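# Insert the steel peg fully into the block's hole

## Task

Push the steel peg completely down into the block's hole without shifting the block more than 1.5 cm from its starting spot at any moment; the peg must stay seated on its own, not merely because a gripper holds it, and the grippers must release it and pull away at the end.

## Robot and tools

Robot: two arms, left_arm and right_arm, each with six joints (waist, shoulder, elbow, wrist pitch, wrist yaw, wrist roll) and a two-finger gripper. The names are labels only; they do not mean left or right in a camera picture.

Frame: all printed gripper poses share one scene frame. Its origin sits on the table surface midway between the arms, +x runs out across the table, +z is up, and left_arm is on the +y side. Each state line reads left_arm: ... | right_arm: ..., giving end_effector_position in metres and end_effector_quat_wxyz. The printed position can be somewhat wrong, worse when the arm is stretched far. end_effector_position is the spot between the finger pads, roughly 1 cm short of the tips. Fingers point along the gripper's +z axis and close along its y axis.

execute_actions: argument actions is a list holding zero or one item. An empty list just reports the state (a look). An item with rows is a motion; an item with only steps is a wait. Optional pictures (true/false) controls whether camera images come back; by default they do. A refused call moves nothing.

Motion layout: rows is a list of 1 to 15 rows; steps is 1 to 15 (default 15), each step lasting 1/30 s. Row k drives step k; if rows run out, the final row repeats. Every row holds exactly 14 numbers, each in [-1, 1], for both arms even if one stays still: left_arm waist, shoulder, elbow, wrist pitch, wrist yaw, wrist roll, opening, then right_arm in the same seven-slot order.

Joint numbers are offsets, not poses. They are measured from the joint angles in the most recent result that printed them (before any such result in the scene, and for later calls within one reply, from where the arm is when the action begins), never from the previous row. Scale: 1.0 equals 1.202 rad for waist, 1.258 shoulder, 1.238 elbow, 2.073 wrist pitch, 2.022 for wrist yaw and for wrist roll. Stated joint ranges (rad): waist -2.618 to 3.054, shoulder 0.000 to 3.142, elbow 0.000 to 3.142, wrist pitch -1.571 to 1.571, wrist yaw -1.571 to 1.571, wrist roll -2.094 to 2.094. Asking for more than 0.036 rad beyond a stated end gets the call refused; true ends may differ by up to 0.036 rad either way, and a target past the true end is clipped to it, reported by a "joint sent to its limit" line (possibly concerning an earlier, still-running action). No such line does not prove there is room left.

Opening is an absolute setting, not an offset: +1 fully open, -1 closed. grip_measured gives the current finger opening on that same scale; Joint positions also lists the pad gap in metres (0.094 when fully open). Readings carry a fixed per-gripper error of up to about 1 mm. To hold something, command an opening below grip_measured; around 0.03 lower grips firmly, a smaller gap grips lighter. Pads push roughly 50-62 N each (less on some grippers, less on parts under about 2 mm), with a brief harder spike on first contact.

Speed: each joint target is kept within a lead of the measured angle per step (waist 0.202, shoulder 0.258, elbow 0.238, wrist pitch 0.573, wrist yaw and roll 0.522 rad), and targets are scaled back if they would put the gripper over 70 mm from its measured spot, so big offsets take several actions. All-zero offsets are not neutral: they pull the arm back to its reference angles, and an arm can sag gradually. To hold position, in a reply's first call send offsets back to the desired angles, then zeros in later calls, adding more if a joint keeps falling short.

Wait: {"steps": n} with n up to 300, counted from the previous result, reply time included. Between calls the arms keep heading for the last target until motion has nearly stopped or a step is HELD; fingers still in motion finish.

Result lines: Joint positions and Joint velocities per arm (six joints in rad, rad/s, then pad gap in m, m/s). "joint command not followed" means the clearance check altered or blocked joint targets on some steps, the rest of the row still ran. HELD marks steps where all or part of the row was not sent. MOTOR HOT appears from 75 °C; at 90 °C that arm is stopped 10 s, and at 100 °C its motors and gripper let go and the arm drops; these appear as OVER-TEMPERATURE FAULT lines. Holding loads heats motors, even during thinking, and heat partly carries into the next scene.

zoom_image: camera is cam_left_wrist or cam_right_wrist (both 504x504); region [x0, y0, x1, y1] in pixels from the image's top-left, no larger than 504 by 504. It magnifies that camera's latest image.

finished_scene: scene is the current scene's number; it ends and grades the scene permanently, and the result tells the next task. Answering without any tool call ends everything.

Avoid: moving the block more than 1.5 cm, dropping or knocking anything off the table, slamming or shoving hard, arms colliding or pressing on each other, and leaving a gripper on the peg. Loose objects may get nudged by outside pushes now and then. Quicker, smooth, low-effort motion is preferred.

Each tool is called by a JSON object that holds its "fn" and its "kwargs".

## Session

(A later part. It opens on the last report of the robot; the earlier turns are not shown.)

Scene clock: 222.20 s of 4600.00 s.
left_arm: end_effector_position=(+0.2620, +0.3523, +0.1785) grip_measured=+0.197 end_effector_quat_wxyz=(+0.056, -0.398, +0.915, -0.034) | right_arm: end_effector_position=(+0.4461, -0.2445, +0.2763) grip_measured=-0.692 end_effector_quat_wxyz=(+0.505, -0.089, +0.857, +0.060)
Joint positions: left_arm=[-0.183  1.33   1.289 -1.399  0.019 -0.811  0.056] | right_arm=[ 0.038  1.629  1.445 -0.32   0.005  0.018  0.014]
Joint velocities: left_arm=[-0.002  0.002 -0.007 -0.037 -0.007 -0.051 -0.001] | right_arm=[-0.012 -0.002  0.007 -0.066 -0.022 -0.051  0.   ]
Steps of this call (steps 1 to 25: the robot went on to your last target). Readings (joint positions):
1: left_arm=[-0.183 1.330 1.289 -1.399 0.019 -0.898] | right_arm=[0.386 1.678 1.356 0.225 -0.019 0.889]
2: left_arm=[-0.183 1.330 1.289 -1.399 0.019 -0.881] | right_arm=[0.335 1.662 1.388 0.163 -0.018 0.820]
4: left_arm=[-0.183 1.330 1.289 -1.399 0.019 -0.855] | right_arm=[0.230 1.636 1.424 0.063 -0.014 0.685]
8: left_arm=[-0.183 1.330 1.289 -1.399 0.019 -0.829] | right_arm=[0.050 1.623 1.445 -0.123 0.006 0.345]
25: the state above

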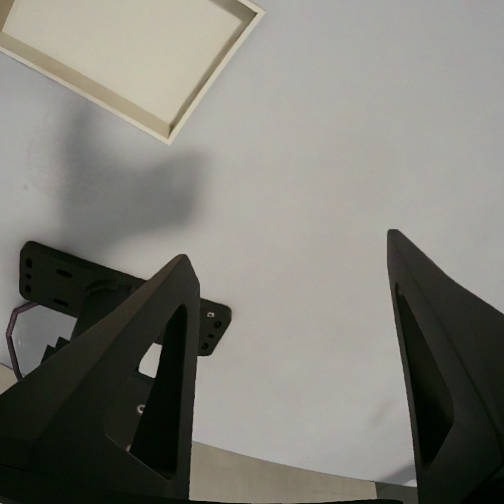

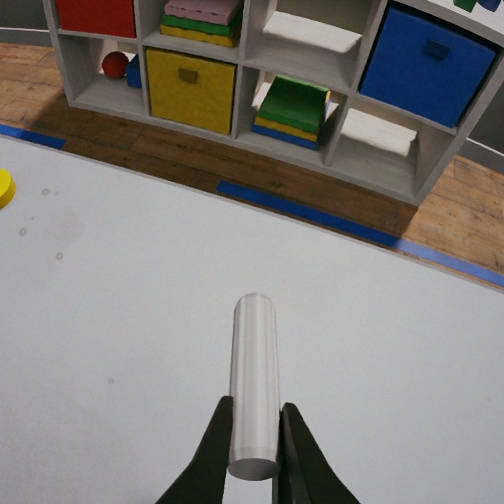

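{"fn": "execute_actions", "kwargs": {"actions": [{"rows":[[0,0,0,0,0,0,0.2,-0.04,0,0.05,-0.1,0,0,-0.73],[0,0,0,0,0,0,0.2,-0.1,0,0.05,-0.2,0,0,-0.73],[0,0,0,0,0,0,0.2,-0.615,0,0.05,-0.542,0,-0.01,-0.73]]}], "pictures": false}}

{"fn": "execute_actions", "kwargs": {"actions": [{"steps":30}]}}

Scene clock: 230.73 s of 4600.00 s.
left_arm: end_effector_position=(+0.2620, +0.3523, +0.1785) grip_measured=+0.197 end_effector_quat_wxyz=(+0.056, -0.398, +0.915, -0.034) | right_arm: end_effector_position=(+0.2728, -0.4837, +0.1606) grip_measured=-0.692 end_effector_quat_wxyz=(+0.109, +0.192, +0.975, -0.019)
Joint positions: left_arm=[-0.183  1.33   1.289 -1.399  0.019 -0.81   0.056] | right_arm=[-0.568  1.634  1.477 -1.193 -0.003  0.009  0.014]
Joint velocities: left_arm=[ 0.012 -0.002 -0.002  0.007  0.007 -0.022  0.001] | right_arm=[-1.8    0.007  0.002 -1.458  0.007  0.007 -0.001]
Steps of this call (steps 1 to 30: the robot went on to your last target; steps 31 to 90: nothing new was sent; then 5.03 s passed at rest; steps 91 to 105: all 15 steps of this action). Readings (joint positions):
91: left_arm=[-0.183 1.330 1.289 -1.399 0.019 -0.810] | right_arm=[0.034 1.630 1.453 -0.347 0.002 0.010]
92: left_arm=[-0.183 1.330 1.289 -1.399 0.019 -0.810] | right_arm=[0.019 1.630 1.467 -0.405 -0.007 0.010]
94: left_arm=[-0.183 1.330 1.289 -1.399 0.019 -0.810] | right_arm=[-0.040 1.629 1.477 -0.523 -0.015 0.010]
98: left_arm=[-0.183 1.330 1.289 -1.399 0.019 -0.810] | right_arm=[-0.210 1.632 1.477 -0.773 -0.010 0.010]
105: the state above

Scene clock: 231.73 s of 4600.00 s.
left_arm: end_effector_position=(+0.2620, +0.3523, +0.1785) grip_measured=+0.197 end_effector_quat_wxyz=(+0.056, -0.398, +0.915, -0.034) | right_arm: end_effector_position=(+0.2002, -0.5006, +0.1547) grip_measured=-0.692 end_effector_quat_wxyz=(-0.009, +0.261, +0.965, -0.004)
Joint positions: left_arm=[-0.183  1.33   1.289 -1.399  0.019 -0.81   0.056] | right_arm=[-0.709  1.634  1.477 -1.429  0.013  0.007  0.014]
Joint velocities: left_arm=[-0.007 -0.007  0.002 -0.081 -0.007  0.081 -0.002] | right_arm=[ 0.002  0.002 -0.022  0.022  0.022  0.007  0.   ]
Steps of this call (steps 1 to 30: the robot went on to your last target). Readings (joint positions):
1: left_arm=[-0.183 1.330 1.289 -1.399 0.019 -0.810] | right_arm=[-0.628 1.634 1.477 -1.238 0.002 0.009]
2: left_arm=[-0.183 1.330 1.289 -1.399 0.019 -0.810] | right_arm=[-0.676 1.634 1.477 -1.278 0.012 0.009]
4: left_arm=[-0.183 1.330 1.289 -1.399 0.019 -0.810] | right_arm=[-0.721 1.634 1.477 -1.338 0.027 0.009]
8: left_arm=[-0.183 1.330 1.289 -1.399 0.019 -0.810] | right_arm=[-0.711 1.634 1.477 -1.398 0.020 0.008]
30: the state above
All arms were judged still, so your last target was given up. Only a new action makes them travel on or press farther. Fingers that are still opening or closing keep moving.

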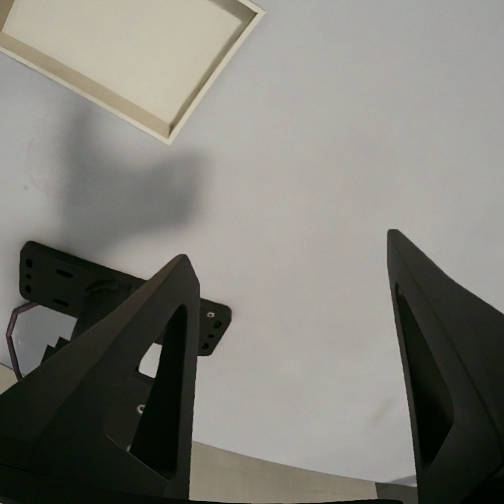

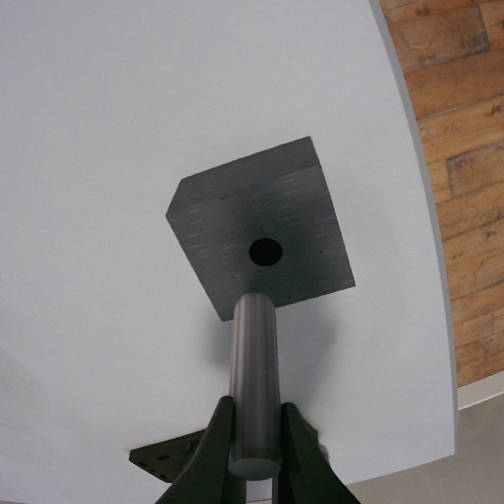

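{"fn": "execute_actions", "kwargs": {"actions": [{"rows":[[0,0,0,0,0,0,0.2,-0.015,0,-0.02,0.02,-0.006,0,-0.73],[0,0,0,0,0,0,0.2,-0.025,0,-0.04,0.04,-0.012,0,-0.73],[0,0,0,0,0,0,0.2,-0.031,0,-0.062,0.05,-0.012,0,-0.73]]}]}}

{"fn": "zoom_image", "kwargs": {"camera": "cam_right_wrist", "region": [180,200,330,350]}}

Scene clock: 242.93 s of 4600.00 s.
left_arm: end_effector_position=(+0.2620, +0.3523, +0.1785) grip_measured=+0.197 end_effector_quat_wxyz=(+0.056, -0.398, +0.915, -0.034) | right_arm: end_effector_position=(+0.2037, -0.5096, +0.1388) grip_measured=-0.692 end_effector_quat_wxyz=(+0.006, +0.275, +0.961, -0.000)
Joint positions: left_arm=[-0.183  1.33   1.289 -1.399  0.019 -0.81   0.056] | right_arm=[-0.739  1.635  1.415 -1.339 -0.002  0.007  0.014]
Joint velocities: left_arm=[-0.017 -0.002  0.002 -0.037  0.022 -0.022  0.001] | right_arm=[ 0.017 -0.007  0.012  0.051  0.007 -0.037 -0.001]
Steps of this call (steps 1 to 90: nothing new was sent; then 7.70 s passed at rest; steps 91 to 105: all 15 steps of this action). Readings (joint positions):
91: left_arm=[-0.183 1.330 1.289 -1.399 0.019 -0.810] | right_arm=[-0.710 1.634 1.477 -1.426 0.011 0.007]
92: left_arm=[-0.183 1.330 1.289 -1.399 0.019 -0.810] | right_arm=[-0.713 1.633 1.472 -1.415 0.008 0.007]
94: left_arm=[-0.183 1.330 1.289 -1.399 0.019 -0.810] | right_arm=[-0.726 1.633 1.446 -1.382 0.002 0.007]
98: left_arm=[-0.183 1.330 1.289 -1.399 0.019 -0.810] | right_arm=[-0.739 1.635 1.415 -1.357 0.002 0.007]
105: the state above

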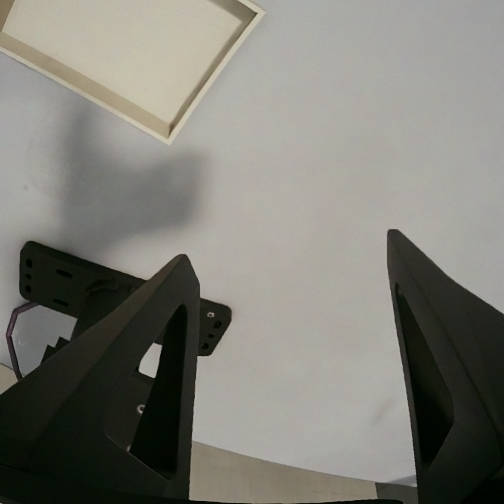

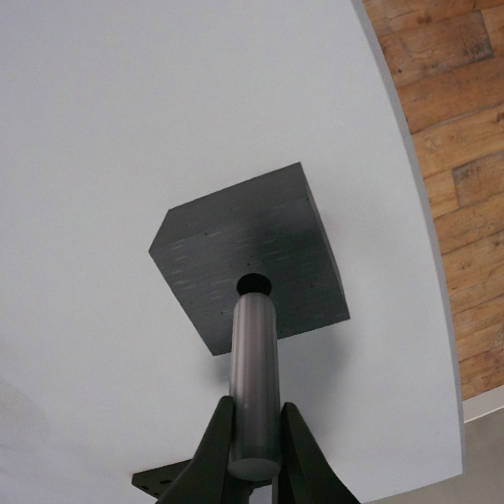

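Region (180, 200, 330, 350) of cam_right_wrist's 504x504 image, scaled by 3.360, with more detail than that image has.

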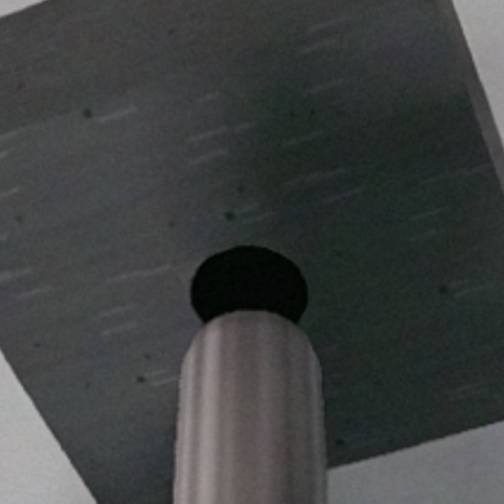

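{"fn": "execute_actions", "kwargs": {"actions": [{"rows":[[0,0,0,0,0,0,0.2,0,0,-0.042,0.016,0,-0.78,-0.73]]}], "pictures": false}}

{"fn": "execute_actions", "kwargs": {"actions": [{"steps":25}]}}

{"fn": "zoom_image", "kwargs": {"camera": "cam_right_wrist", "region": [180,200,330,350]}}

Scene clock: 251.60 s of 4600.00 s.
left_arm: end_effector_position=(+0.2620, +0.3523, +0.1785) grip_measured=+0.197 end_effector_quat_wxyz=(+0.056, -0.398, +0.915, -0.034) | right_arm: end_effector_position=(+0.2015, -0.5081, +0.1298) grip_measured=-0.692 end_effector_quat_wxyz=(+0.001, -0.393, +0.920, +0.000)
Joint positions: left_arm=[-0.183  1.33   1.289 -1.399  0.019 -0.81   0.056] | right_arm=[-0.739  1.635  1.379 -1.315 -0.003 -1.358  0.014]
Joint velocities: left_arm=[-0.007 -0.007  0.012  0.051 -0.066  0.007  0.   ] | right_arm=[ 0.012  0.002  0.007 -0.007 -0.022 -1.355 -0.   ]
Steps of this call (steps 1 to 15: the robot went on to your last target; steps 16 to 90: nothing new was sent; then 5.17 s passed at rest; steps 91 to 105: all 15 steps of this action). Readings (joint positions):
91: left_arm=[-0.183 1.330 1.289 -1.399 0.019 -0.810] | right_arm=[-0.739 1.635 1.410 -1.331 -0.003 -0.075]
92: left_arm=[-0.183 1.330 1.289 -1.399 0.019 -0.810] | right_arm=[-0.739 1.635 1.403 -1.326 -0.003 -0.175]
94: left_arm=[-0.183 1.330 1.289 -1.399 0.019 -0.810] | right_arm=[-0.739 1.635 1.386 -1.321 -0.003 -0.373]
98: left_arm=[-0.183 1.330 1.289 -1.399 0.019 -0.810] | right_arm=[-0.739 1.635 1.379 -1.320 -0.003 -0.770]
105: the state above

Scene clock: 252.43 s of 4600.00 s.
left_arm: end_effector_position=(+0.2620, +0.3523, +0.1785) grip_measured=+0.197 end_effector_quat_wxyz=(+0.056, -0.398, +0.915, -0.034) | right_arm: end_effector_position=(+0.2022, -0.5086, +0.1298) grip_measured=-0.692 end_effector_quat_wxyz=(+0.002, -0.483, +0.876, -0.001)
Joint positions: left_arm=[-0.183  1.33   1.289 -1.399  0.019 -0.81   0.056] | right_arm=[-0.739  1.635  1.379 -1.311 -0.003 -1.559  0.014]
Joint velocities: left_arm=[ 0.002 -0.007  0.002 -0.037 -0.007  0.022 -0.   ] | right_arm=[-0.007  0.012  0.002 -0.022 -0.022 -0.022 -0.001]
Steps of this call (steps 1 to 25: the robot went on to your last target). Readings (joint positions):
1: left_arm=[-0.183 1.330 1.289 -1.399 0.019 -0.810] | right_arm=[-0.739 1.635 1.379 -1.314 -0.003 -1.399]
2: left_arm=[-0.183 1.330 1.289 -1.399 0.019 -0.810] | right_arm=[-0.739 1.635 1.379 -1.314 -0.003 -1.431]
4: left_arm=[-0.183 1.330 1.289 -1.399 0.019 -0.810] | right_arm=[-0.739 1.635 1.379 -1.313 -0.003 -1.478]
8: left_arm=[-0.183 1.330 1.289 -1.399 0.019 -0.810] | right_arm=[-0.739 1.635 1.379 -1.312 -0.003 -1.526]
25: the state above

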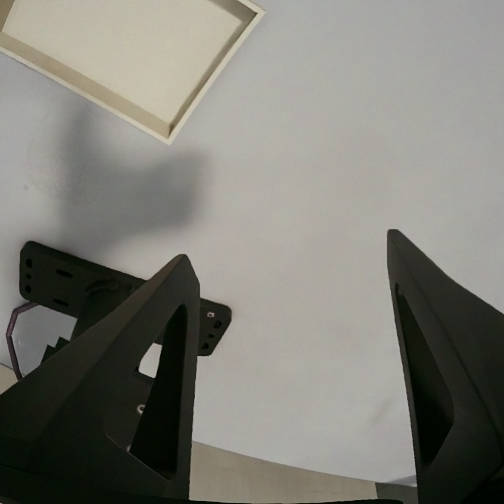

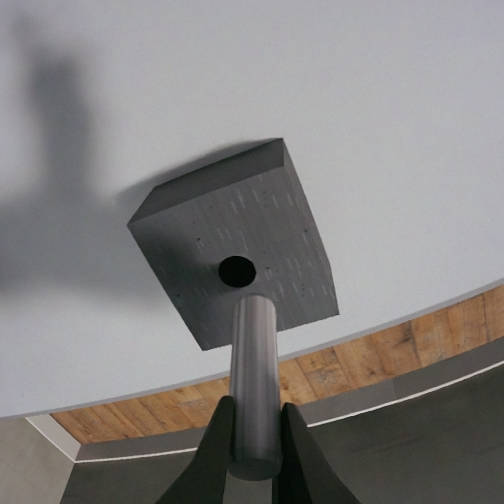

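Region (180, 200, 330, 350) of cam_right_wrist's 504x504 image, scaled by 3.360, with more detail than that image has.

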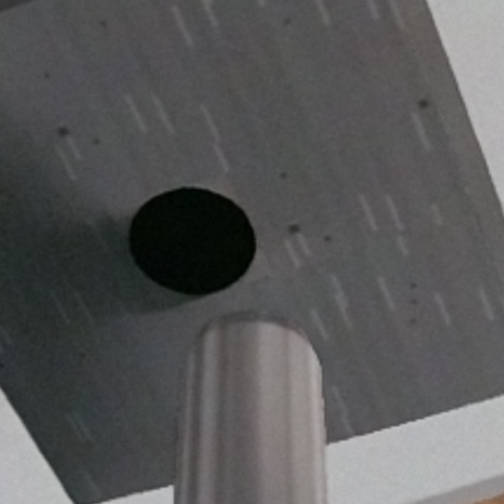

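{"fn": "execute_actions", "kwargs": {"actions": [{"rows":[[0,0,0,0,0,0,0.2,0,-0.02,-0.03,0.01,0,0,-0.73],[0,0,0,0,0,0,0.2,0,-0.03,-0.05,0.02,0,0,-0.73],[0,0,0,0,0,0,0.2,0,-0.03,-0.071,0.025,0,0,-0.73]]}]}}

{"fn": "zoom_image", "kwargs": {"camera": "cam_right_wrist", "region": [180,200,330,350]}}

Scene clock: 268.60 s of 4600.00 s.
left_arm: end_effector_position=(+0.2620, +0.3523, +0.1785) grip_measured=+0.197 end_effector_quat_wxyz=(+0.056, -0.398, +0.915, -0.034) | right_arm: end_effector_position=(+0.1958, -0.5047, +0.1175) grip_measured=-0.692 end_effector_quat_wxyz=(+0.001, -0.483, +0.875, +0.001)
Joint positions: left_arm=[-0.183  1.33   1.289 -1.399  0.019 -0.81   0.056] | right_arm=[-0.739  1.613  1.308 -1.266 -0.003 -1.56   0.014]
Joint velocities: left_arm=[ 0.022  0.007  0.002 -0.11  -0.022  0.007 -0.   ] | right_arm=[-0.002  0.007 -0.017  0.066 -0.066 -0.051 -0.001]
Steps of this call (steps 1 to 15: the robot went on to your last target; steps 16 to 90: nothing new was sent; then 12.67 s passed at rest; steps 91 to 105: all 15 steps of this action). Readings (joint positions):
91: left_arm=[-0.183 1.330 1.289 -1.399 0.019 -0.810] | right_arm=[-0.739 1.633 1.377 -1.308 -0.003 -1.560]
92: left_arm=[-0.183 1.330 1.289 -1.399 0.019 -0.810] | right_arm=[-0.739 1.629 1.367 -1.298 -0.003 -1.560]
94: left_arm=[-0.183 1.330 1.289 -1.399 0.019 -0.810] | right_arm=[-0.739 1.616 1.335 -1.281 -0.003 -1.560]
98: left_arm=[-0.183 1.330 1.289 -1.399 0.019 -0.810] | right_arm=[-0.739 1.613 1.308 -1.278 -0.003 -1.560]
105: the state above

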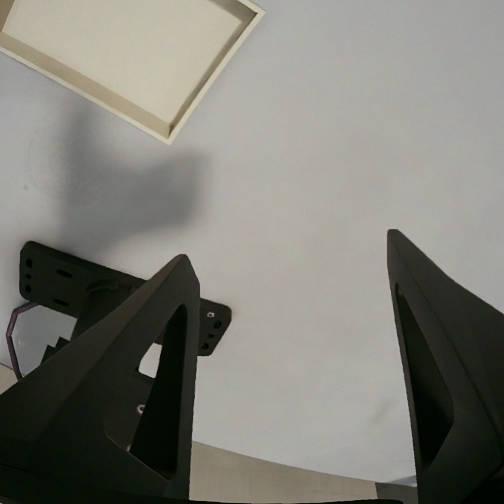

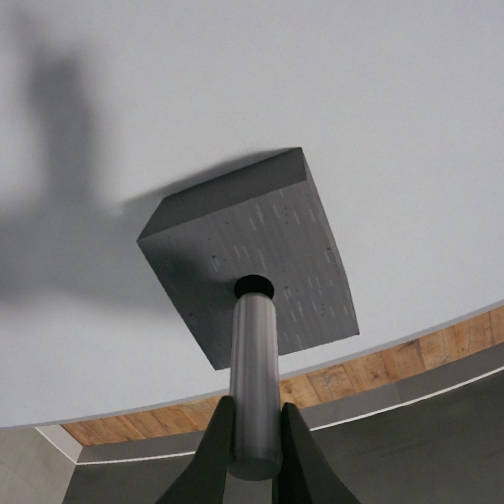

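Region (180, 200, 330, 350) of cam_right_wrist's 504x504 image, scaled by 3.360, with more detail than that image has.

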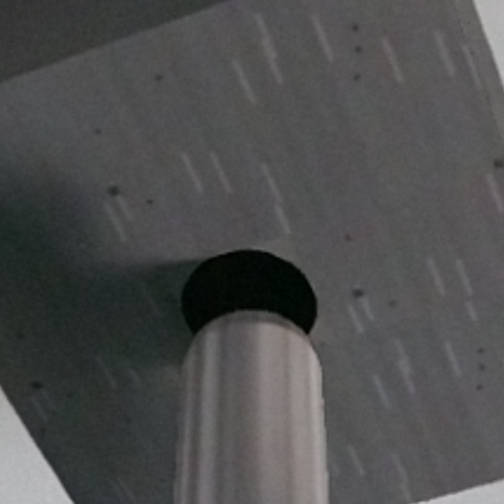

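Down 9 mm.

{"fn": "execute_actions", "kwargs": {"actions": [{"rows":[[0,0,0,0,0,0,0.2,0,0,-0.02,0.01,0,0,-0.73],[0,0,0,0,0,0,0.2,0,0,-0.03,0.018,0,0,-0.73],[0,0,0,0,0,0,0.2,0,0,-0.042,0.021,0,0,-0.73]]}]}}

{"fn": "zoom_image", "kwargs": {"camera": "cam_right_wrist", "region": [180,200,330,350]}}

Scene clock: 274.57 s of 4600.00 s.
left_arm: end_effector_position=(+0.2620, +0.3523, +0.1785) grip_measured=+0.197 end_effector_quat_wxyz=(+0.056, -0.398, +0.915, -0.034) | right_arm: end_effector_position=(+0.1958, -0.5047, +0.1089) grip_measured=-0.692 end_effector_quat_wxyz=(+0.002, -0.483, +0.875, -0.000)
Joint positions: left_arm=[-0.183  1.33   1.289 -1.399  0.019 -0.81   0.056] | right_arm=[-0.739  1.613  1.274 -1.229 -0.003 -1.56   0.014]
Joint velocities: left_arm=[-0.007 -0.007 -0.007  0.007  0.037 -0.022  0.001] | right_arm=[ 0.012 -0.002 -0.007  0.007  0.022 -0.022 -0.   ]
Steps of this call (steps 1 to 15: the robot went on to your last target; steps 16 to 90: nothing new was sent; then 2.47 s passed at rest; steps 91 to 105: all 15 steps of this action). Readings (joint positions):
91: left_arm=[-0.183 1.330 1.289 -1.399 0.019 -0.810] | right_arm=[-0.739 1.613 1.308 -1.263 -0.003 -1.560]
92: left_arm=[-0.183 1.330 1.289 -1.399 0.019 -0.810] | right_arm=[-0.739 1.613 1.305 -1.258 -0.003 -1.560]
94: left_arm=[-0.183 1.330 1.289 -1.399 0.019 -0.810] | right_arm=[-0.739 1.613 1.292 -1.243 -0.003 -1.560]
98: left_arm=[-0.183 1.330 1.289 -1.399 0.019 -0.810] | right_arm=[-0.739 1.613 1.274 -1.237 -0.003 -1.560]
105: the state above

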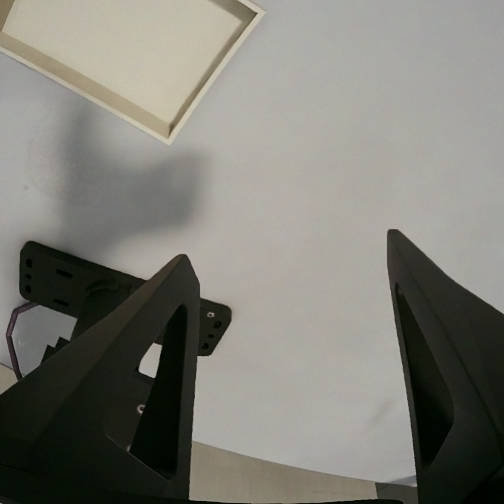

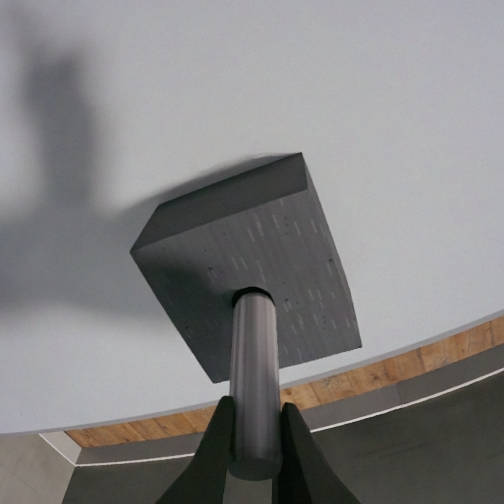

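Region (180, 200, 330, 350) of cam_right_wrist's 504x504 image, scaled by 3.360, with more detail than that image has.

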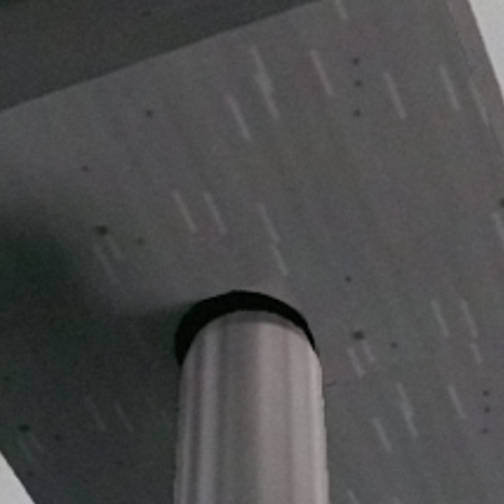

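{"fn": "execute_actions", "kwargs": {"actions": [{"rows":[[0,0,0,0,0,0,0.2,0,0,-0.018,0.002,0,0,-0.73],[0,0,0,0,0,0,0.2,0,0,-0.022,0.004,0,0,-0.73],[0,0,0,0,0,0,0.2,0,0,-0.026,0.007,0,0,-0.73],[0,0,0,0,0,0,0.2,0,0,-0.03,0.01,0,0,-0.73],[0,0,0,0,0,0,0.2,0,0,-0.034,0.013,0,0,-0.73],[0,0,0,0,0,0,0.2,0,0,-0.038,0.016,0,0,-0.73],[0,0,0,0,0,0,0.2,0,0,-0.042,0.018,0,0,-0.73]]}]}}

{"fn": "zoom_image", "kwargs": {"camera": "cam_right_wrist", "region": [180,200,330,350]}}

Scene clock: 281.30 s of 4600.00 s.
left_arm: end_effector_position=(+0.2620, +0.3523, +0.1785) grip_measured=+0.197 end_effector_quat_wxyz=(+0.056, -0.398, +0.915, -0.034) | right_arm: end_effector_position=(+0.1962, -0.5051, +0.1074) grip_measured=-0.692 end_effector_quat_wxyz=(+0.002, -0.483, +0.875, -0.002)
Joint positions: left_arm=[-0.183  1.33   1.289 -1.399  0.019 -0.81   0.056] | right_arm=[-0.739  1.613  1.267 -1.22  -0.002 -1.56   0.014]
Joint velocities: left_arm=[ 0.002  0.007 -0.007  0.022  0.066  0.022 -0.001] | right_arm=[-0.022  0.002 -0.002 -0.007 -0.081  0.037  0.   ]
Steps of this call (steps 1 to 15: the robot went on to your last target; steps 16 to 90: nothing new was sent; then 3.23 s passed at rest; steps 91 to 105: all 15 steps of this action). Readings (joint positions):
91: left_arm=[-0.183 1.330 1.289 -1.399 0.019 -0.810] | right_arm=[-0.739 1.613 1.274 -1.228 -0.003 -1.560]
92: left_arm=[-0.183 1.330 1.289 -1.399 0.019 -0.810] | right_arm=[-0.739 1.613 1.274 -1.228 -0.003 -1.560]
94: left_arm=[-0.183 1.330 1.289 -1.399 0.019 -0.810] | right_arm=[-0.739 1.613 1.269 -1.223 -0.003 -1.560]
98: left_arm=[-0.183 1.330 1.289 -1.399 0.019 -0.810] | right_arm=[-0.739 1.613 1.267 -1.220 -0.002 -1.560]
105: the state above

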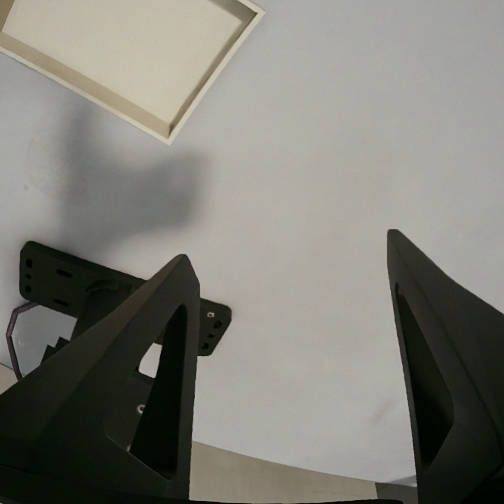

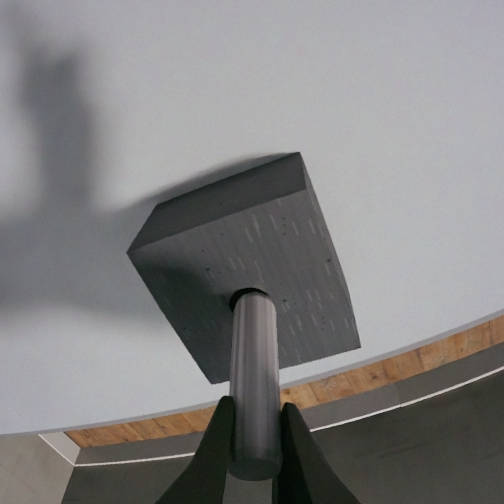

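Region (180, 200, 330, 350) of cam_right_wrist's 504x504 image, scaled by 3.360, with more detail than that image has.

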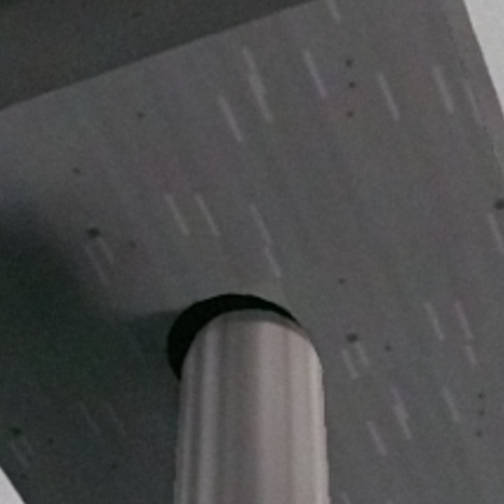

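{"fn": "execute_actions", "kwargs": {"actions": [{"rows":[[0,0,0,0,0,0,0.2,0.011,0,0.005,-0.011,0,0,-0.73]]}]}}

{"fn": "zoom_image", "kwargs": {"camera": "cam_right_wrist", "region": [180,200,330,350]}}

Scene clock: 288.70 s of 4600.00 s.
left_arm: end_effector_position=(+0.2620, +0.3523, +0.1785) grip_measured=+0.197 end_effector_quat_wxyz=(+0.056, -0.398, +0.915, -0.034) | right_arm: end_effector_position=(+0.1959, -0.5050, +0.1074) grip_measured=-0.692 end_effector_quat_wxyz=(+0.002, -0.483, +0.875, -0.001)
Joint positions: left_arm=[-0.183  1.33   1.289 -1.399  0.019 -0.81   0.056] | right_arm=[-0.739  1.613  1.267 -1.221 -0.002 -1.56   0.014]
Joint velocities: left_arm=[-0.002  0.007 -0.007  0.007 -0.022 -0.095 -0.   ] | right_arm=[ 0.017 -0.017 -0.017  0.007 -0.037  0.022 -0.001]
Steps of this call (steps 1 to 15: the robot went on to your last target; steps 16 to 90: nothing new was sent; then 3.90 s passed at rest; steps 91 to 105: all 15 steps of this action). Readings (joint positions):
91: left_arm=[-0.183 1.330 1.289 -1.399 0.019 -0.810] | right_arm=[-0.739 1.613 1.267 -1.221 -0.002 -1.560]
92: left_arm=[-0.183 1.330 1.289 -1.399 0.019 -0.810] | right_arm=[-0.739 1.613 1.267 -1.221 -0.002 -1.560]
94: left_arm=[-0.183 1.330 1.289 -1.399 0.019 -0.810] | right_arm=[-0.739 1.613 1.267 -1.221 -0.002 -1.560]
98: left_arm=[-0.183 1.330 1.289 -1.399 0.019 -0.810] | right_arm=[-0.739 1.613 1.267 -1.221 -0.002 -1.560]
105: the state above

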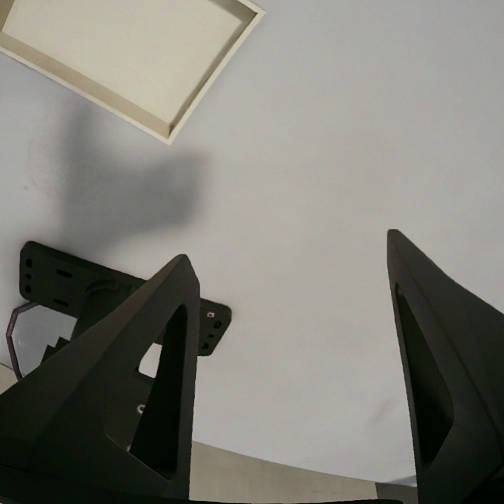

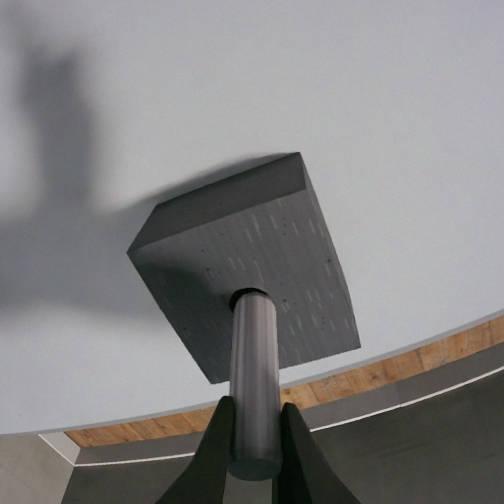

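Region (180, 200, 330, 350) of cam_right_wrist's 504x504 image, scaled by 3.360, with more detail than that image has.

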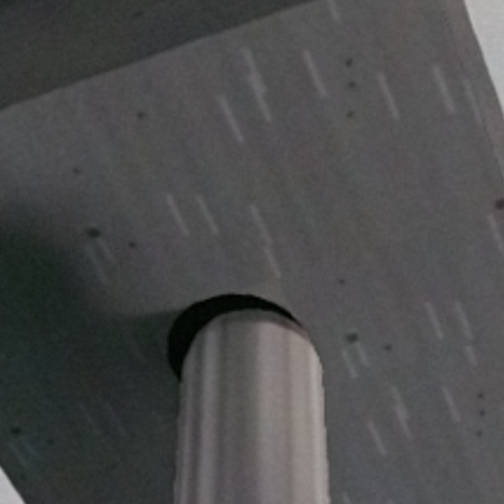

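Lift slightly with shoulder.

{"fn": "execute_actions", "kwargs": {"actions": [{"rows":[[0,0,0,0,0,0,0.2,0.012,-0.018,0,-0.011,0,0,-0.73]]}]}}

{"fn": "zoom_image", "kwargs": {"camera": "cam_right_wrist", "region": [180,200,330,350]}}

Scene clock: 302.13 s of 4600.00 s.
left_arm: end_effector_position=(+0.2620, +0.3523, +0.1785) grip_measured=+0.197 end_effector_quat_wxyz=(+0.056, -0.398, +0.915, -0.034) | right_arm: end_effector_position=(+0.1960, -0.5036, +0.1085) grip_measured=-0.692 end_effector_quat_wxyz=(+0.002, -0.485, +0.874, -0.002)
Joint positions: left_arm=[-0.183  1.33   1.289 -1.399  0.019 -0.81   0.056] | right_arm=[-0.734  1.609  1.267 -1.224 -0.001 -1.56   0.014]
Joint velocities: left_arm=[ 0.017  0.012 -0.017  0.037 -0.007  0.066  0.001] | right_arm=[ 0.007  0.007 -0.007 -0.007 -0.037  0.007  0.001]
Steps of this call (steps 1 to 15: the robot went on to your last target; steps 16 to 90: nothing new was sent; then 9.93 s passed at rest; steps 91 to 105: all 15 steps of this action). Readings (joint positions):
91: left_arm=[-0.183 1.330 1.289 -1.399 0.019 -0.810] | right_arm=[-0.739 1.611 1.267 -1.221 -0.002 -1.560]
92: left_arm=[-0.183 1.330 1.289 -1.399 0.019 -0.810] | right_arm=[-0.737 1.610 1.267 -1.222 -0.001 -1.560]
94: left_arm=[-0.183 1.330 1.289 -1.399 0.019 -0.810] | right_arm=[-0.735 1.609 1.267 -1.223 -0.001 -1.560]
98: left_arm=[-0.183 1.330 1.289 -1.399 0.019 -0.810] | right_arm=[-0.734 1.609 1.267 -1.224 -0.001 -1.560]
105: the state above

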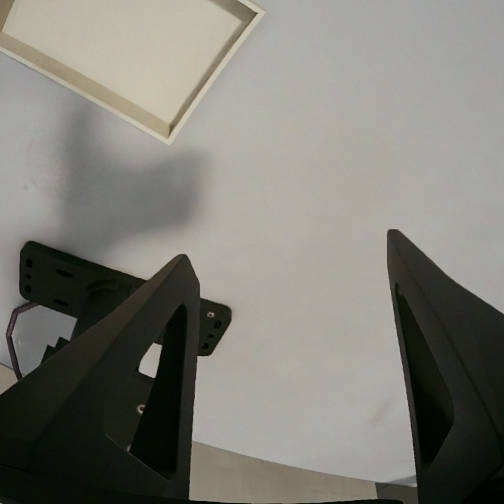

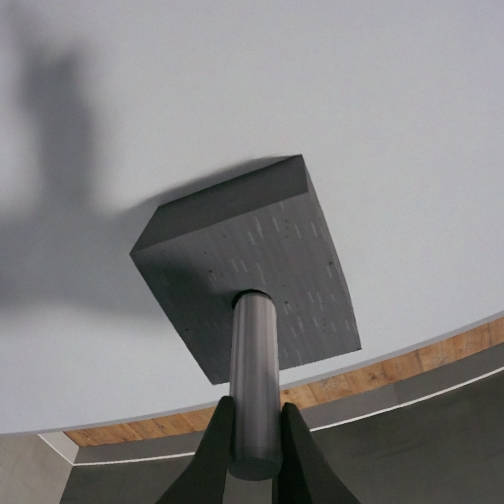

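Region (180, 200, 330, 350) of cam_right_wrist's 504x504 image, scaled by 3.360, with more detail than that image has.

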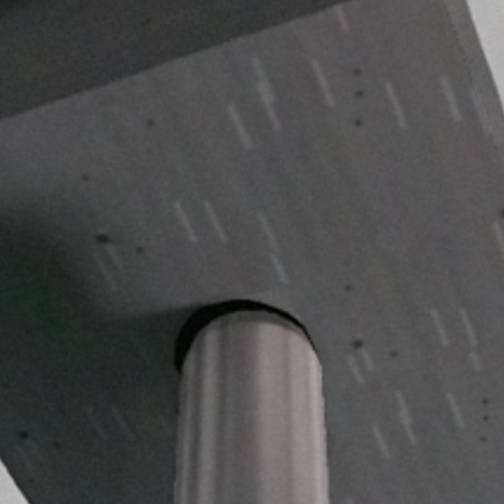

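{"fn": "execute_actions", "kwargs": {"actions": [{"rows":[[0,0,0,0,0,0,0.2,0.005,0.015,0,-0.005,0,0,-0.73],[0,0,0,0,0,0,0.2,0.005,0.02,0,-0.005,0,0,-0.73],[0,0,0,0,0,0,0.2,0.005,0.025,0,-0.005,0,0,-0.73],[0,0,0,0,0,0,0.2,0.005,0.03,0,-0.003,0,0,-0.73]]}]}}

{"fn": "zoom_image", "kwargs": {"camera": "cam_right_wrist", "region": [180,200,330,350]}}

Scene clock: 310.53 s of 4600.00 s.
left_arm: end_effector_position=(+0.2620, +0.3523, +0.1785) grip_measured=+0.197 end_effector_quat_wxyz=(+0.056, -0.398, +0.915, -0.034) | right_arm: end_effector_position=(+0.1961, -0.5041, +0.1004) grip_measured=-0.692 end_effector_quat_wxyz=(-0.006, -0.485, +0.874, +0.009)
Joint positions: left_arm=[-0.183  1.33   1.289 -1.399  0.019 -0.81   0.056] | right_arm=[-0.734  1.64   1.267 -1.221  0.001 -1.56   0.014]
Joint velocities: left_arm=[-0.027 -0.012  0.002 -0.007 -0.139  0.037 -0.001] | right_arm=[-0.007  0.002  0.017 -0.066 -0.081 -0.007 -0.   ]
Steps of this call (steps 1 to 15: the robot went on to your last target; steps 16 to 90: nothing new was sent; then 4.90 s passed at rest; steps 91 to 105: all 15 steps of this action). Readings (joint positions):
91: left_arm=[-0.183 1.330 1.289 -1.399 0.019 -0.810] | right_arm=[-0.734 1.609 1.267 -1.224 -0.001 -1.560]
92: left_arm=[-0.183 1.330 1.289 -1.399 0.019 -0.810] | right_arm=[-0.734 1.611 1.267 -1.224 -0.001 -1.560]
94: left_arm=[-0.183 1.330 1.289 -1.399 0.019 -0.810] | right_arm=[-0.734 1.621 1.267 -1.224 -0.001 -1.560]
98: left_arm=[-0.183 1.330 1.289 -1.399 0.019 -0.810] | right_arm=[-0.734 1.638 1.267 -1.221 0.001 -1.560]
105: the state above

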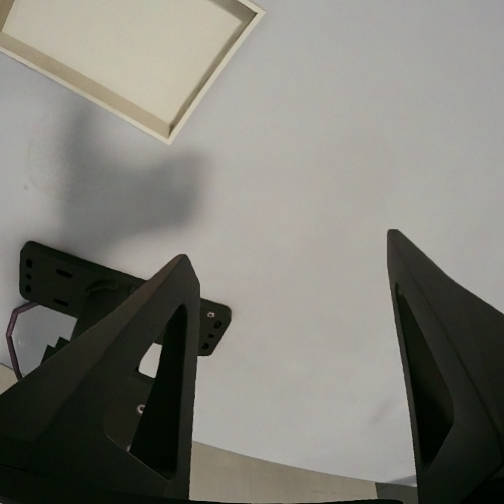

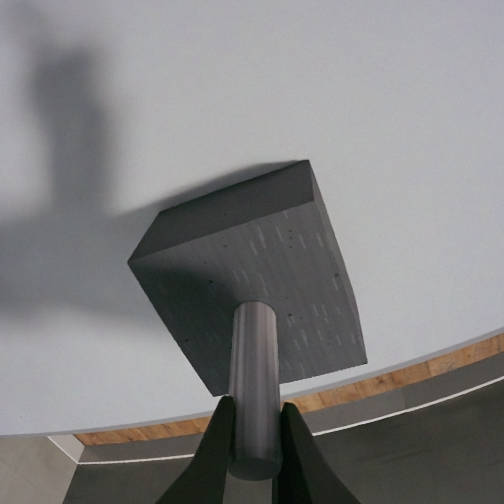

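Region (180, 200, 330, 350) of cam_right_wrist's 504x504 image, scaled by 3.360, with more detail than that image has.

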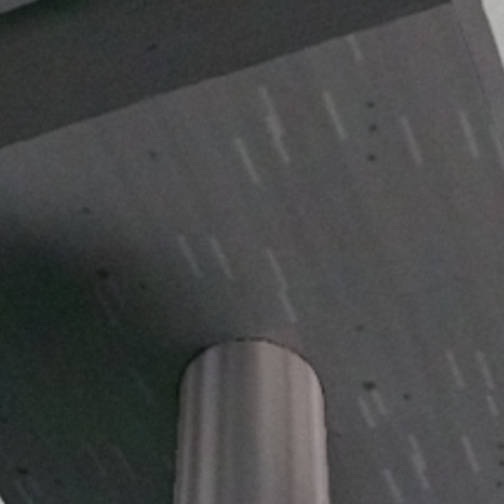

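{"fn": "execute_actions", "kwargs": {"actions": [{"rows":[[0,0,0,0,0,0,0.2,0,0,-0.014,0.004,0,0,-0.73],[0,0,0,0,0,0,0.2,0,0,-0.021,0.009,0,0,-0.73],[0,0,0,0,0,0,0.2,0,0,-0.028,0.014,0,0,-0.73],[0,0,0,0,0,0,0.2,0,0,-0.035,0.019,0,0,-0.73],[0,0,0,0,0,0,0.2,0,0,-0.042,0.024,0,0,-0.73],[0,0,0,0,0,0,0.2,0,0,-0.049,0.028,0,0,-0.73],[0,0,0,0,0,0,0.2,0,0,-0.056,0.033,0,0,-0.73],[0,0,0,0,0,0,0.2,0,0,-0.063,0.038,0,0,-0.73],[0,0,0,0,0,0,0.2,0,0,-0.07,0.043,0,0,-0.73],[0,0,0,0,0,0,0.2,0,0,-0.077,0.048,0,0,-0.73],[0,0,0,0,0,0,0.2,0,0,-0.084,0.052,0,0,-0.73],[0,0,0,0,0,0,0.2,0,0,-0.091,0.056,0,0,-0.73],[0,0,0,0,0,0,0.2,0,0,-0.095,0.058,0,0,-0.73]]}], "pictures": false}}

{"fn": "execute_actions", "kwargs": {"actions": [{"steps":10}]}}

Scene clock: 328.47 s of 4600.00 s.
left_arm: end_effector_position=(+0.2620, +0.3523, +0.1785) grip_measured=+0.197 end_effector_quat_wxyz=(+0.056, -0.398, +0.915, -0.034) | right_arm: end_effector_position=(+0.1946, -0.5032, +0.0947) grip_measured=-0.692 end_effector_quat_wxyz=(+0.002, -0.485, +0.874, -0.004)
Joint positions: left_arm=[-0.183  1.33   1.289 -1.399  0.019 -0.81   0.056] | right_arm=[-0.734  1.608  1.211 -1.166  0.001 -1.56   0.014]
Joint velocities: left_arm=[-0.017 -0.012 -0.002  0.037 -0.066  0.007 -0.   ] | right_arm=[-0.007 -0.032 -0.046  0.051 -0.022 -0.051 -0.   ]
Steps of this call (steps 1 to 15: the robot went on to your last target; steps 16 to 90: nothing new was sent; then 14.43 s passed at rest; steps 91 to 105: all 15 steps of this action). Readings (joint positions):
91: left_arm=[-0.183 1.330 1.289 -1.399 0.019 -0.810] | right_arm=[-0.734 1.640 1.267 -1.220 0.001 -1.560]
92: left_arm=[-0.183 1.330 1.289 -1.399 0.019 -0.810] | right_arm=[-0.734 1.640 1.267 -1.219 0.001 -1.560]
94: left_arm=[-0.183 1.330 1.289 -1.399 0.019 -0.810] | right_arm=[-0.734 1.640 1.260 -1.212 0.001 -1.560]
98: left_arm=[-0.183 1.330 1.289 -1.399 0.019 -0.810] | right_arm=[-0.734 1.631 1.245 -1.198 0.001 -1.560]
105: the state above

Scene clock: 328.80 s of 4600.00 s.
left_arm: end_effector_position=(+0.2620, +0.3523, +0.1785) grip_measured=+0.197 end_effector_quat_wxyz=(+0.056, -0.398, +0.915, -0.034) | right_arm: end_effector_position=(+0.1945, -0.5032, +0.0945) grip_measured=-0.692 end_effector_quat_wxyz=(+0.002, -0.485, +0.874, -0.004)
Joint positions: left_arm=[-0.183  1.33   1.289 -1.399  0.019 -0.81   0.056] | right_arm=[-0.734  1.607  1.209 -1.165  0.001 -1.56   0.014]
Joint velocities: left_arm=[ 0.002 -0.007 -0.002 -0.037  0.007 -0.081 -0.   ] | right_arm=[ 0.012  0.012  0.012 -0.007  0.022  0.022  0.001]
Steps of this call (steps 1 to 10: the robot went on to your last target). Readings (joint positions):
1: left_arm=[-0.183 1.330 1.289 -1.399 0.019 -0.810] | right_arm=[-0.734 1.607 1.210 -1.165 0.001 -1.560]
2: left_arm=[-0.183 1.330 1.289 -1.399 0.019 -0.810] | right_arm=[-0.734 1.607 1.210 -1.165 0.001 -1.560]
4: left_arm=[-0.183 1.330 1.289 -1.399 0.019 -0.810] | right_arm=[-0.734 1.607 1.210 -1.165 0.001 -1.560]
8: left_arm=[-0.183 1.330 1.289 -1.399 0.019 -0.810] | right_arm=[-0.734 1.607 1.209 -1.165 0.001 -1.560]
10: the state above

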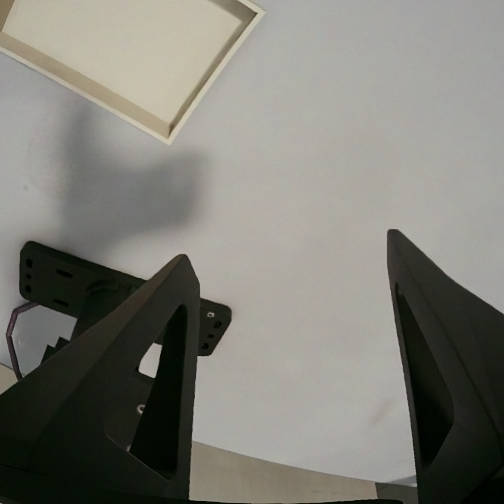

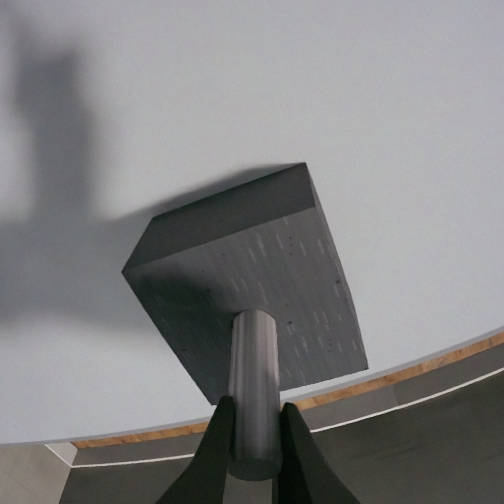

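{"fn": "execute_actions", "kwargs": {"actions": [{"rows":[[0,0,0,0,0,0,0.2,0,0.04,-0.05,0.008,0,0.1,-0.73]]}], "pictures": false}}

{"fn": "execute_actions", "kwargs": {"actions": [{"rows":[[0,0,0,0,0,0,0.2,0,0.04,-0.05,0.008,0,-0.1,-0.73]]}]}}

Scene clock: 334.53 s of 4600.00 s.
left_arm: end_effector_position=(+0.2620, +0.3523, +0.1785) grip_measured=+0.197 end_effector_quat_wxyz=(+0.056, -0.398, +0.915, -0.034) | right_arm: end_effector_position=(+0.1940, -0.5028, +0.0931) grip_measured=-0.692 end_effector_quat_wxyz=(+0.002, -0.407, +0.914, -0.003)
Joint positions: left_arm=[-0.183  1.33   1.289 -1.399  0.019 -0.81   0.056] | right_arm=[-0.734  1.607  1.204 -1.161  0.001 -1.383  0.014]
Joint velocities: left_arm=[-0.007 -0.007 -0.002  0.007  0.037 -0.081  0.001] | right_arm=[-0.002 -0.002  0.007 -0.007 -0.066  0.066  0.001]
Steps of this call (steps 1 to 15: the robot went on to your last target; steps 16 to 90: nothing new was sent; then 2.23 s passed at rest; steps 91 to 105: all 15 steps of this action). Readings (joint positions):
91: left_arm=[-0.183 1.330 1.289 -1.399 0.019 -0.810] | right_arm=[-0.734 1.607 1.209 -1.165 0.001 -1.530]
92: left_arm=[-0.183 1.330 1.289 -1.399 0.019 -0.810] | right_arm=[-0.734 1.607 1.208 -1.165 0.001 -1.499]
94: left_arm=[-0.183 1.330 1.289 -1.399 0.019 -0.810] | right_arm=[-0.734 1.607 1.206 -1.163 0.001 -1.453]
98: left_arm=[-0.183 1.330 1.289 -1.399 0.019 -0.810] | right_arm=[-0.734 1.607 1.205 -1.162 0.001 -1.407]
105: the state above

Scene clock: 335.03 s of 4600.00 s.
left_arm: end_effector_position=(+0.2620, +0.3523, +0.1785) grip_measured=+0.197 end_effector_quat_wxyz=(+0.056, -0.398, +0.915, -0.034) | right_arm: end_effector_position=(+0.1937, -0.5024, +0.0918) grip_measured=-0.692 end_effector_quat_wxyz=(+0.001, -0.485, +0.875, -0.003)
Joint positions: left_arm=[-0.183  1.33   1.289 -1.399  0.019 -0.81   0.056] | right_arm=[-0.734  1.607  1.198 -1.157  0.    -1.558  0.014]
Joint velocities: left_arm=[-0.022 -0.002 -0.017 -0.066 -0.007  0.037 -0.   ] | right_arm=[ 0.002 -0.002 -0.017  0.007 -0.051 -0.095 -0.001]
Steps of this call (steps 1 to 15: all 15 steps of this action). Readings (joint positions):
1: left_arm=[-0.183 1.330 1.289 -1.399 0.019 -0.810] | right_arm=[-0.734 1.607 1.203 -1.160 0.001 -1.414]
2: left_arm=[-0.183 1.330 1.289 -1.399 0.019 -0.810] | right_arm=[-0.734 1.607 1.202 -1.160 0.001 -1.445]
4: left_arm=[-0.183 1.330 1.289 -1.399 0.019 -0.810] | right_arm=[-0.734 1.607 1.201 -1.159 0.001 -1.488]
8: left_arm=[-0.183 1.330 1.289 -1.399 0.019 -0.810] | right_arm=[-0.734 1.607 1.200 -1.158 0.000 -1.532]
15: the state above

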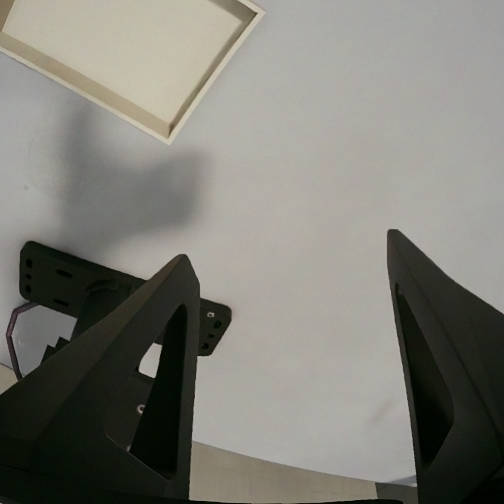

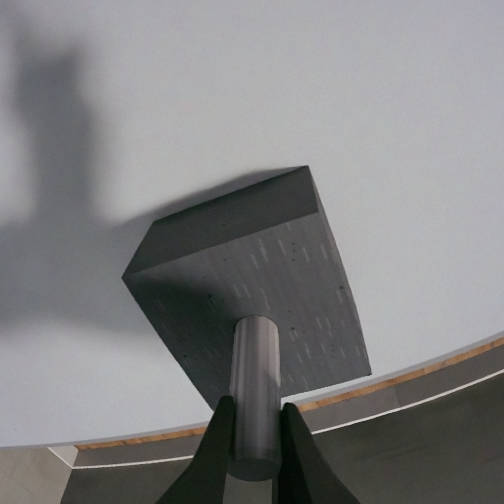

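{"fn": "execute_actions", "kwargs": {"actions": [{"rows":[[0,0,0,0,0,0,0.2,0,0,0,0,0,0,-0.73],[0,0,0,0,0,0,0.2,0,0,0,0,0,0,-0.73],[0,0,0,0,0,0,0.2,0,0,0,0,0,0,-0.7],[0,0,0,0,0,0,0.2,0,0,0,0,0,0,-0.68],[0,0,0,0,0,0,0.2,0,0,0,0,0,0,-0.66],[0,0,0,0,0,0,0.2,0,0,0,0,0,0,-0.64],[0,0,0,0,0,0,0.2,0,0,0,0,0,0,-0.6]]}]}}

Scene clock: 342.47 s of 4600.00 s.
left_arm: end_effector_position=(+0.2620, +0.3523, +0.1785) grip_measured=+0.197 end_effector_quat_wxyz=(+0.056, -0.398, +0.915, -0.034) | right_arm: end_effector_position=(+0.1939, -0.5026, +0.0926) grip_measured=-0.602 end_effector_quat_wxyz=(+0.002, -0.486, +0.874, -0.004)
Joint positions: left_arm=[-0.183  1.33   1.289 -1.399  0.019 -0.81   0.056] | right_arm=[-0.734  1.604  1.198 -1.156  0.    -1.562  0.019]
Joint velocities: left_arm=[ 0.007  0.007  0.007 -0.007 -0.051  0.007  0.   ] | right_arm=[-0.007  0.002 -0.027 -0.051 -0.007  0.051 -0.001]
Steps of this call (steps 1 to 15: the robot went on to your last target; steps 16 to 90: nothing new was sent; then 3.93 s passed at rest; steps 91 to 105: all 15 steps of this action). Readings (joint positions):
91: left_arm=[-0.183 1.330 1.289 -1.399 0.019 -0.810] | right_arm=[-0.734 1.604 1.198 -1.156 0.000 -1.563]
92: left_arm=[-0.183 1.330 1.289 -1.399 0.019 -0.810] | right_arm=[-0.734 1.604 1.198 -1.156 0.000 -1.563]
94: left_arm=[-0.183 1.330 1.289 -1.399 0.019 -0.810] | right_arm=[-0.734 1.604 1.198 -1.156 0.000 -1.562]
98: left_arm=[-0.183 1.330 1.289 -1.399 0.019 -0.810] | right_arm=[-0.734 1.604 1.198 -1.156 0.000 -1.562]
105: the state above

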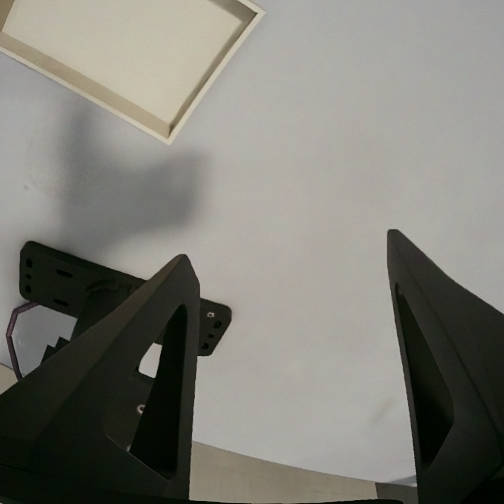

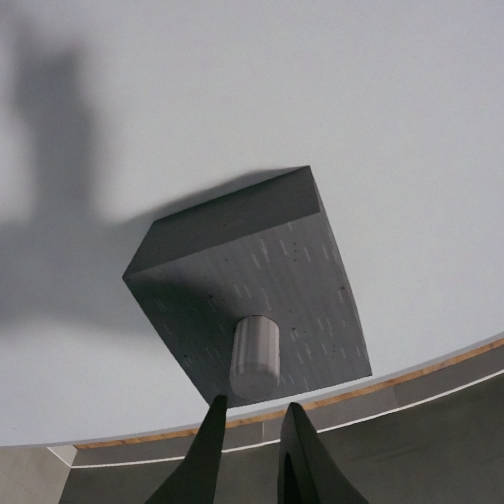

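{"fn": "execute_actions", "kwargs": {"actions": [{"rows":[[0,0,0,0,0,0.2,1,0,-0.05,0,0,0,0,-0.3],[0,0,0,0,0,0.4,1,0,-0.1,0,0,0,0,0],[0,0,0,0,0,0.4,1,0,-0.15,0,0,0,0,0],[0,0,0,0,0,0.4,1,0,-0.25,0,0,0,0.3,1]]}]}}

{"fn": "finished_scene", "kwargs": {"scene": 1}}

Scene clock: 351.00 s of 4600.00 s.
left_arm: end_effector_position=(+0.2620, +0.3523, +0.1785) grip_measured=+0.997 end_effector_quat_wxyz=(+0.065, -0.027, +0.997, -0.011) | right_arm: end_effector_position=(+0.1915, -0.5012, +0.1764) grip_measured=+1.000 end_effector_quat_wxyz=(+0.121, -0.227, +0.959, -0.119)
Joint positions: left_arm=[-0.183  1.33   1.289 -1.399  0.019 -0.044  0.094] | right_arm=[-0.734  1.281  1.196 -1.144  0.    -1.01   0.094]
Joint velocities: left_arm=[ 0.002 -0.007 -0.007  0.051 -0.022  0.256  0.001] | right_arm=[0.002 0.1   0.002 0.066 0.022 0.315 0.   ]
Steps of this call (steps 1 to 15: the robot went on to your last target; steps 16 to 90: nothing new was sent; then 5.03 s passed at rest; steps 91 to 105: all 15 steps of this action). Readings (joint positions):
91: left_arm=[-0.183 1.330 1.289 -1.399 0.019 -0.747] | right_arm=[-0.734 1.599 1.198 -1.155 0.000 -1.562]
92: left_arm=[-0.183 1.330 1.289 -1.399 0.019 -0.650] | right_arm=[-0.734 1.585 1.198 -1.154 0.000 -1.562]
94: left_arm=[-0.183 1.330 1.289 -1.399 0.019 -0.450] | right_arm=[-0.734 1.504 1.197 -1.148 0.000 -1.480]
98: left_arm=[-0.183 1.330 1.289 -1.399 0.019 -0.187] | right_arm=[-0.734 1.278 1.196 -1.144 0.000 -1.177]
105: the state above

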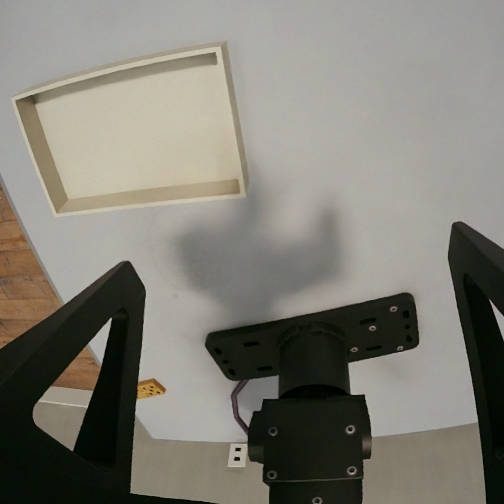

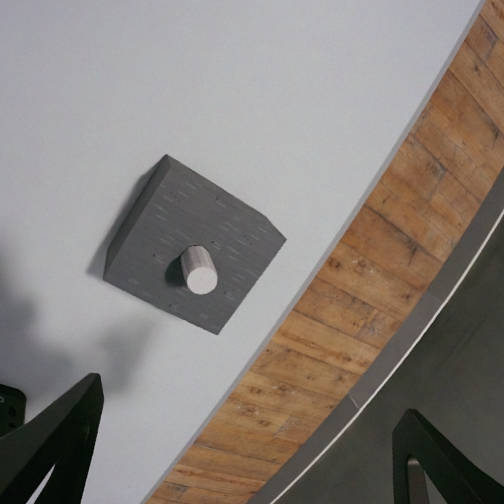

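The scene is finished: the task was done.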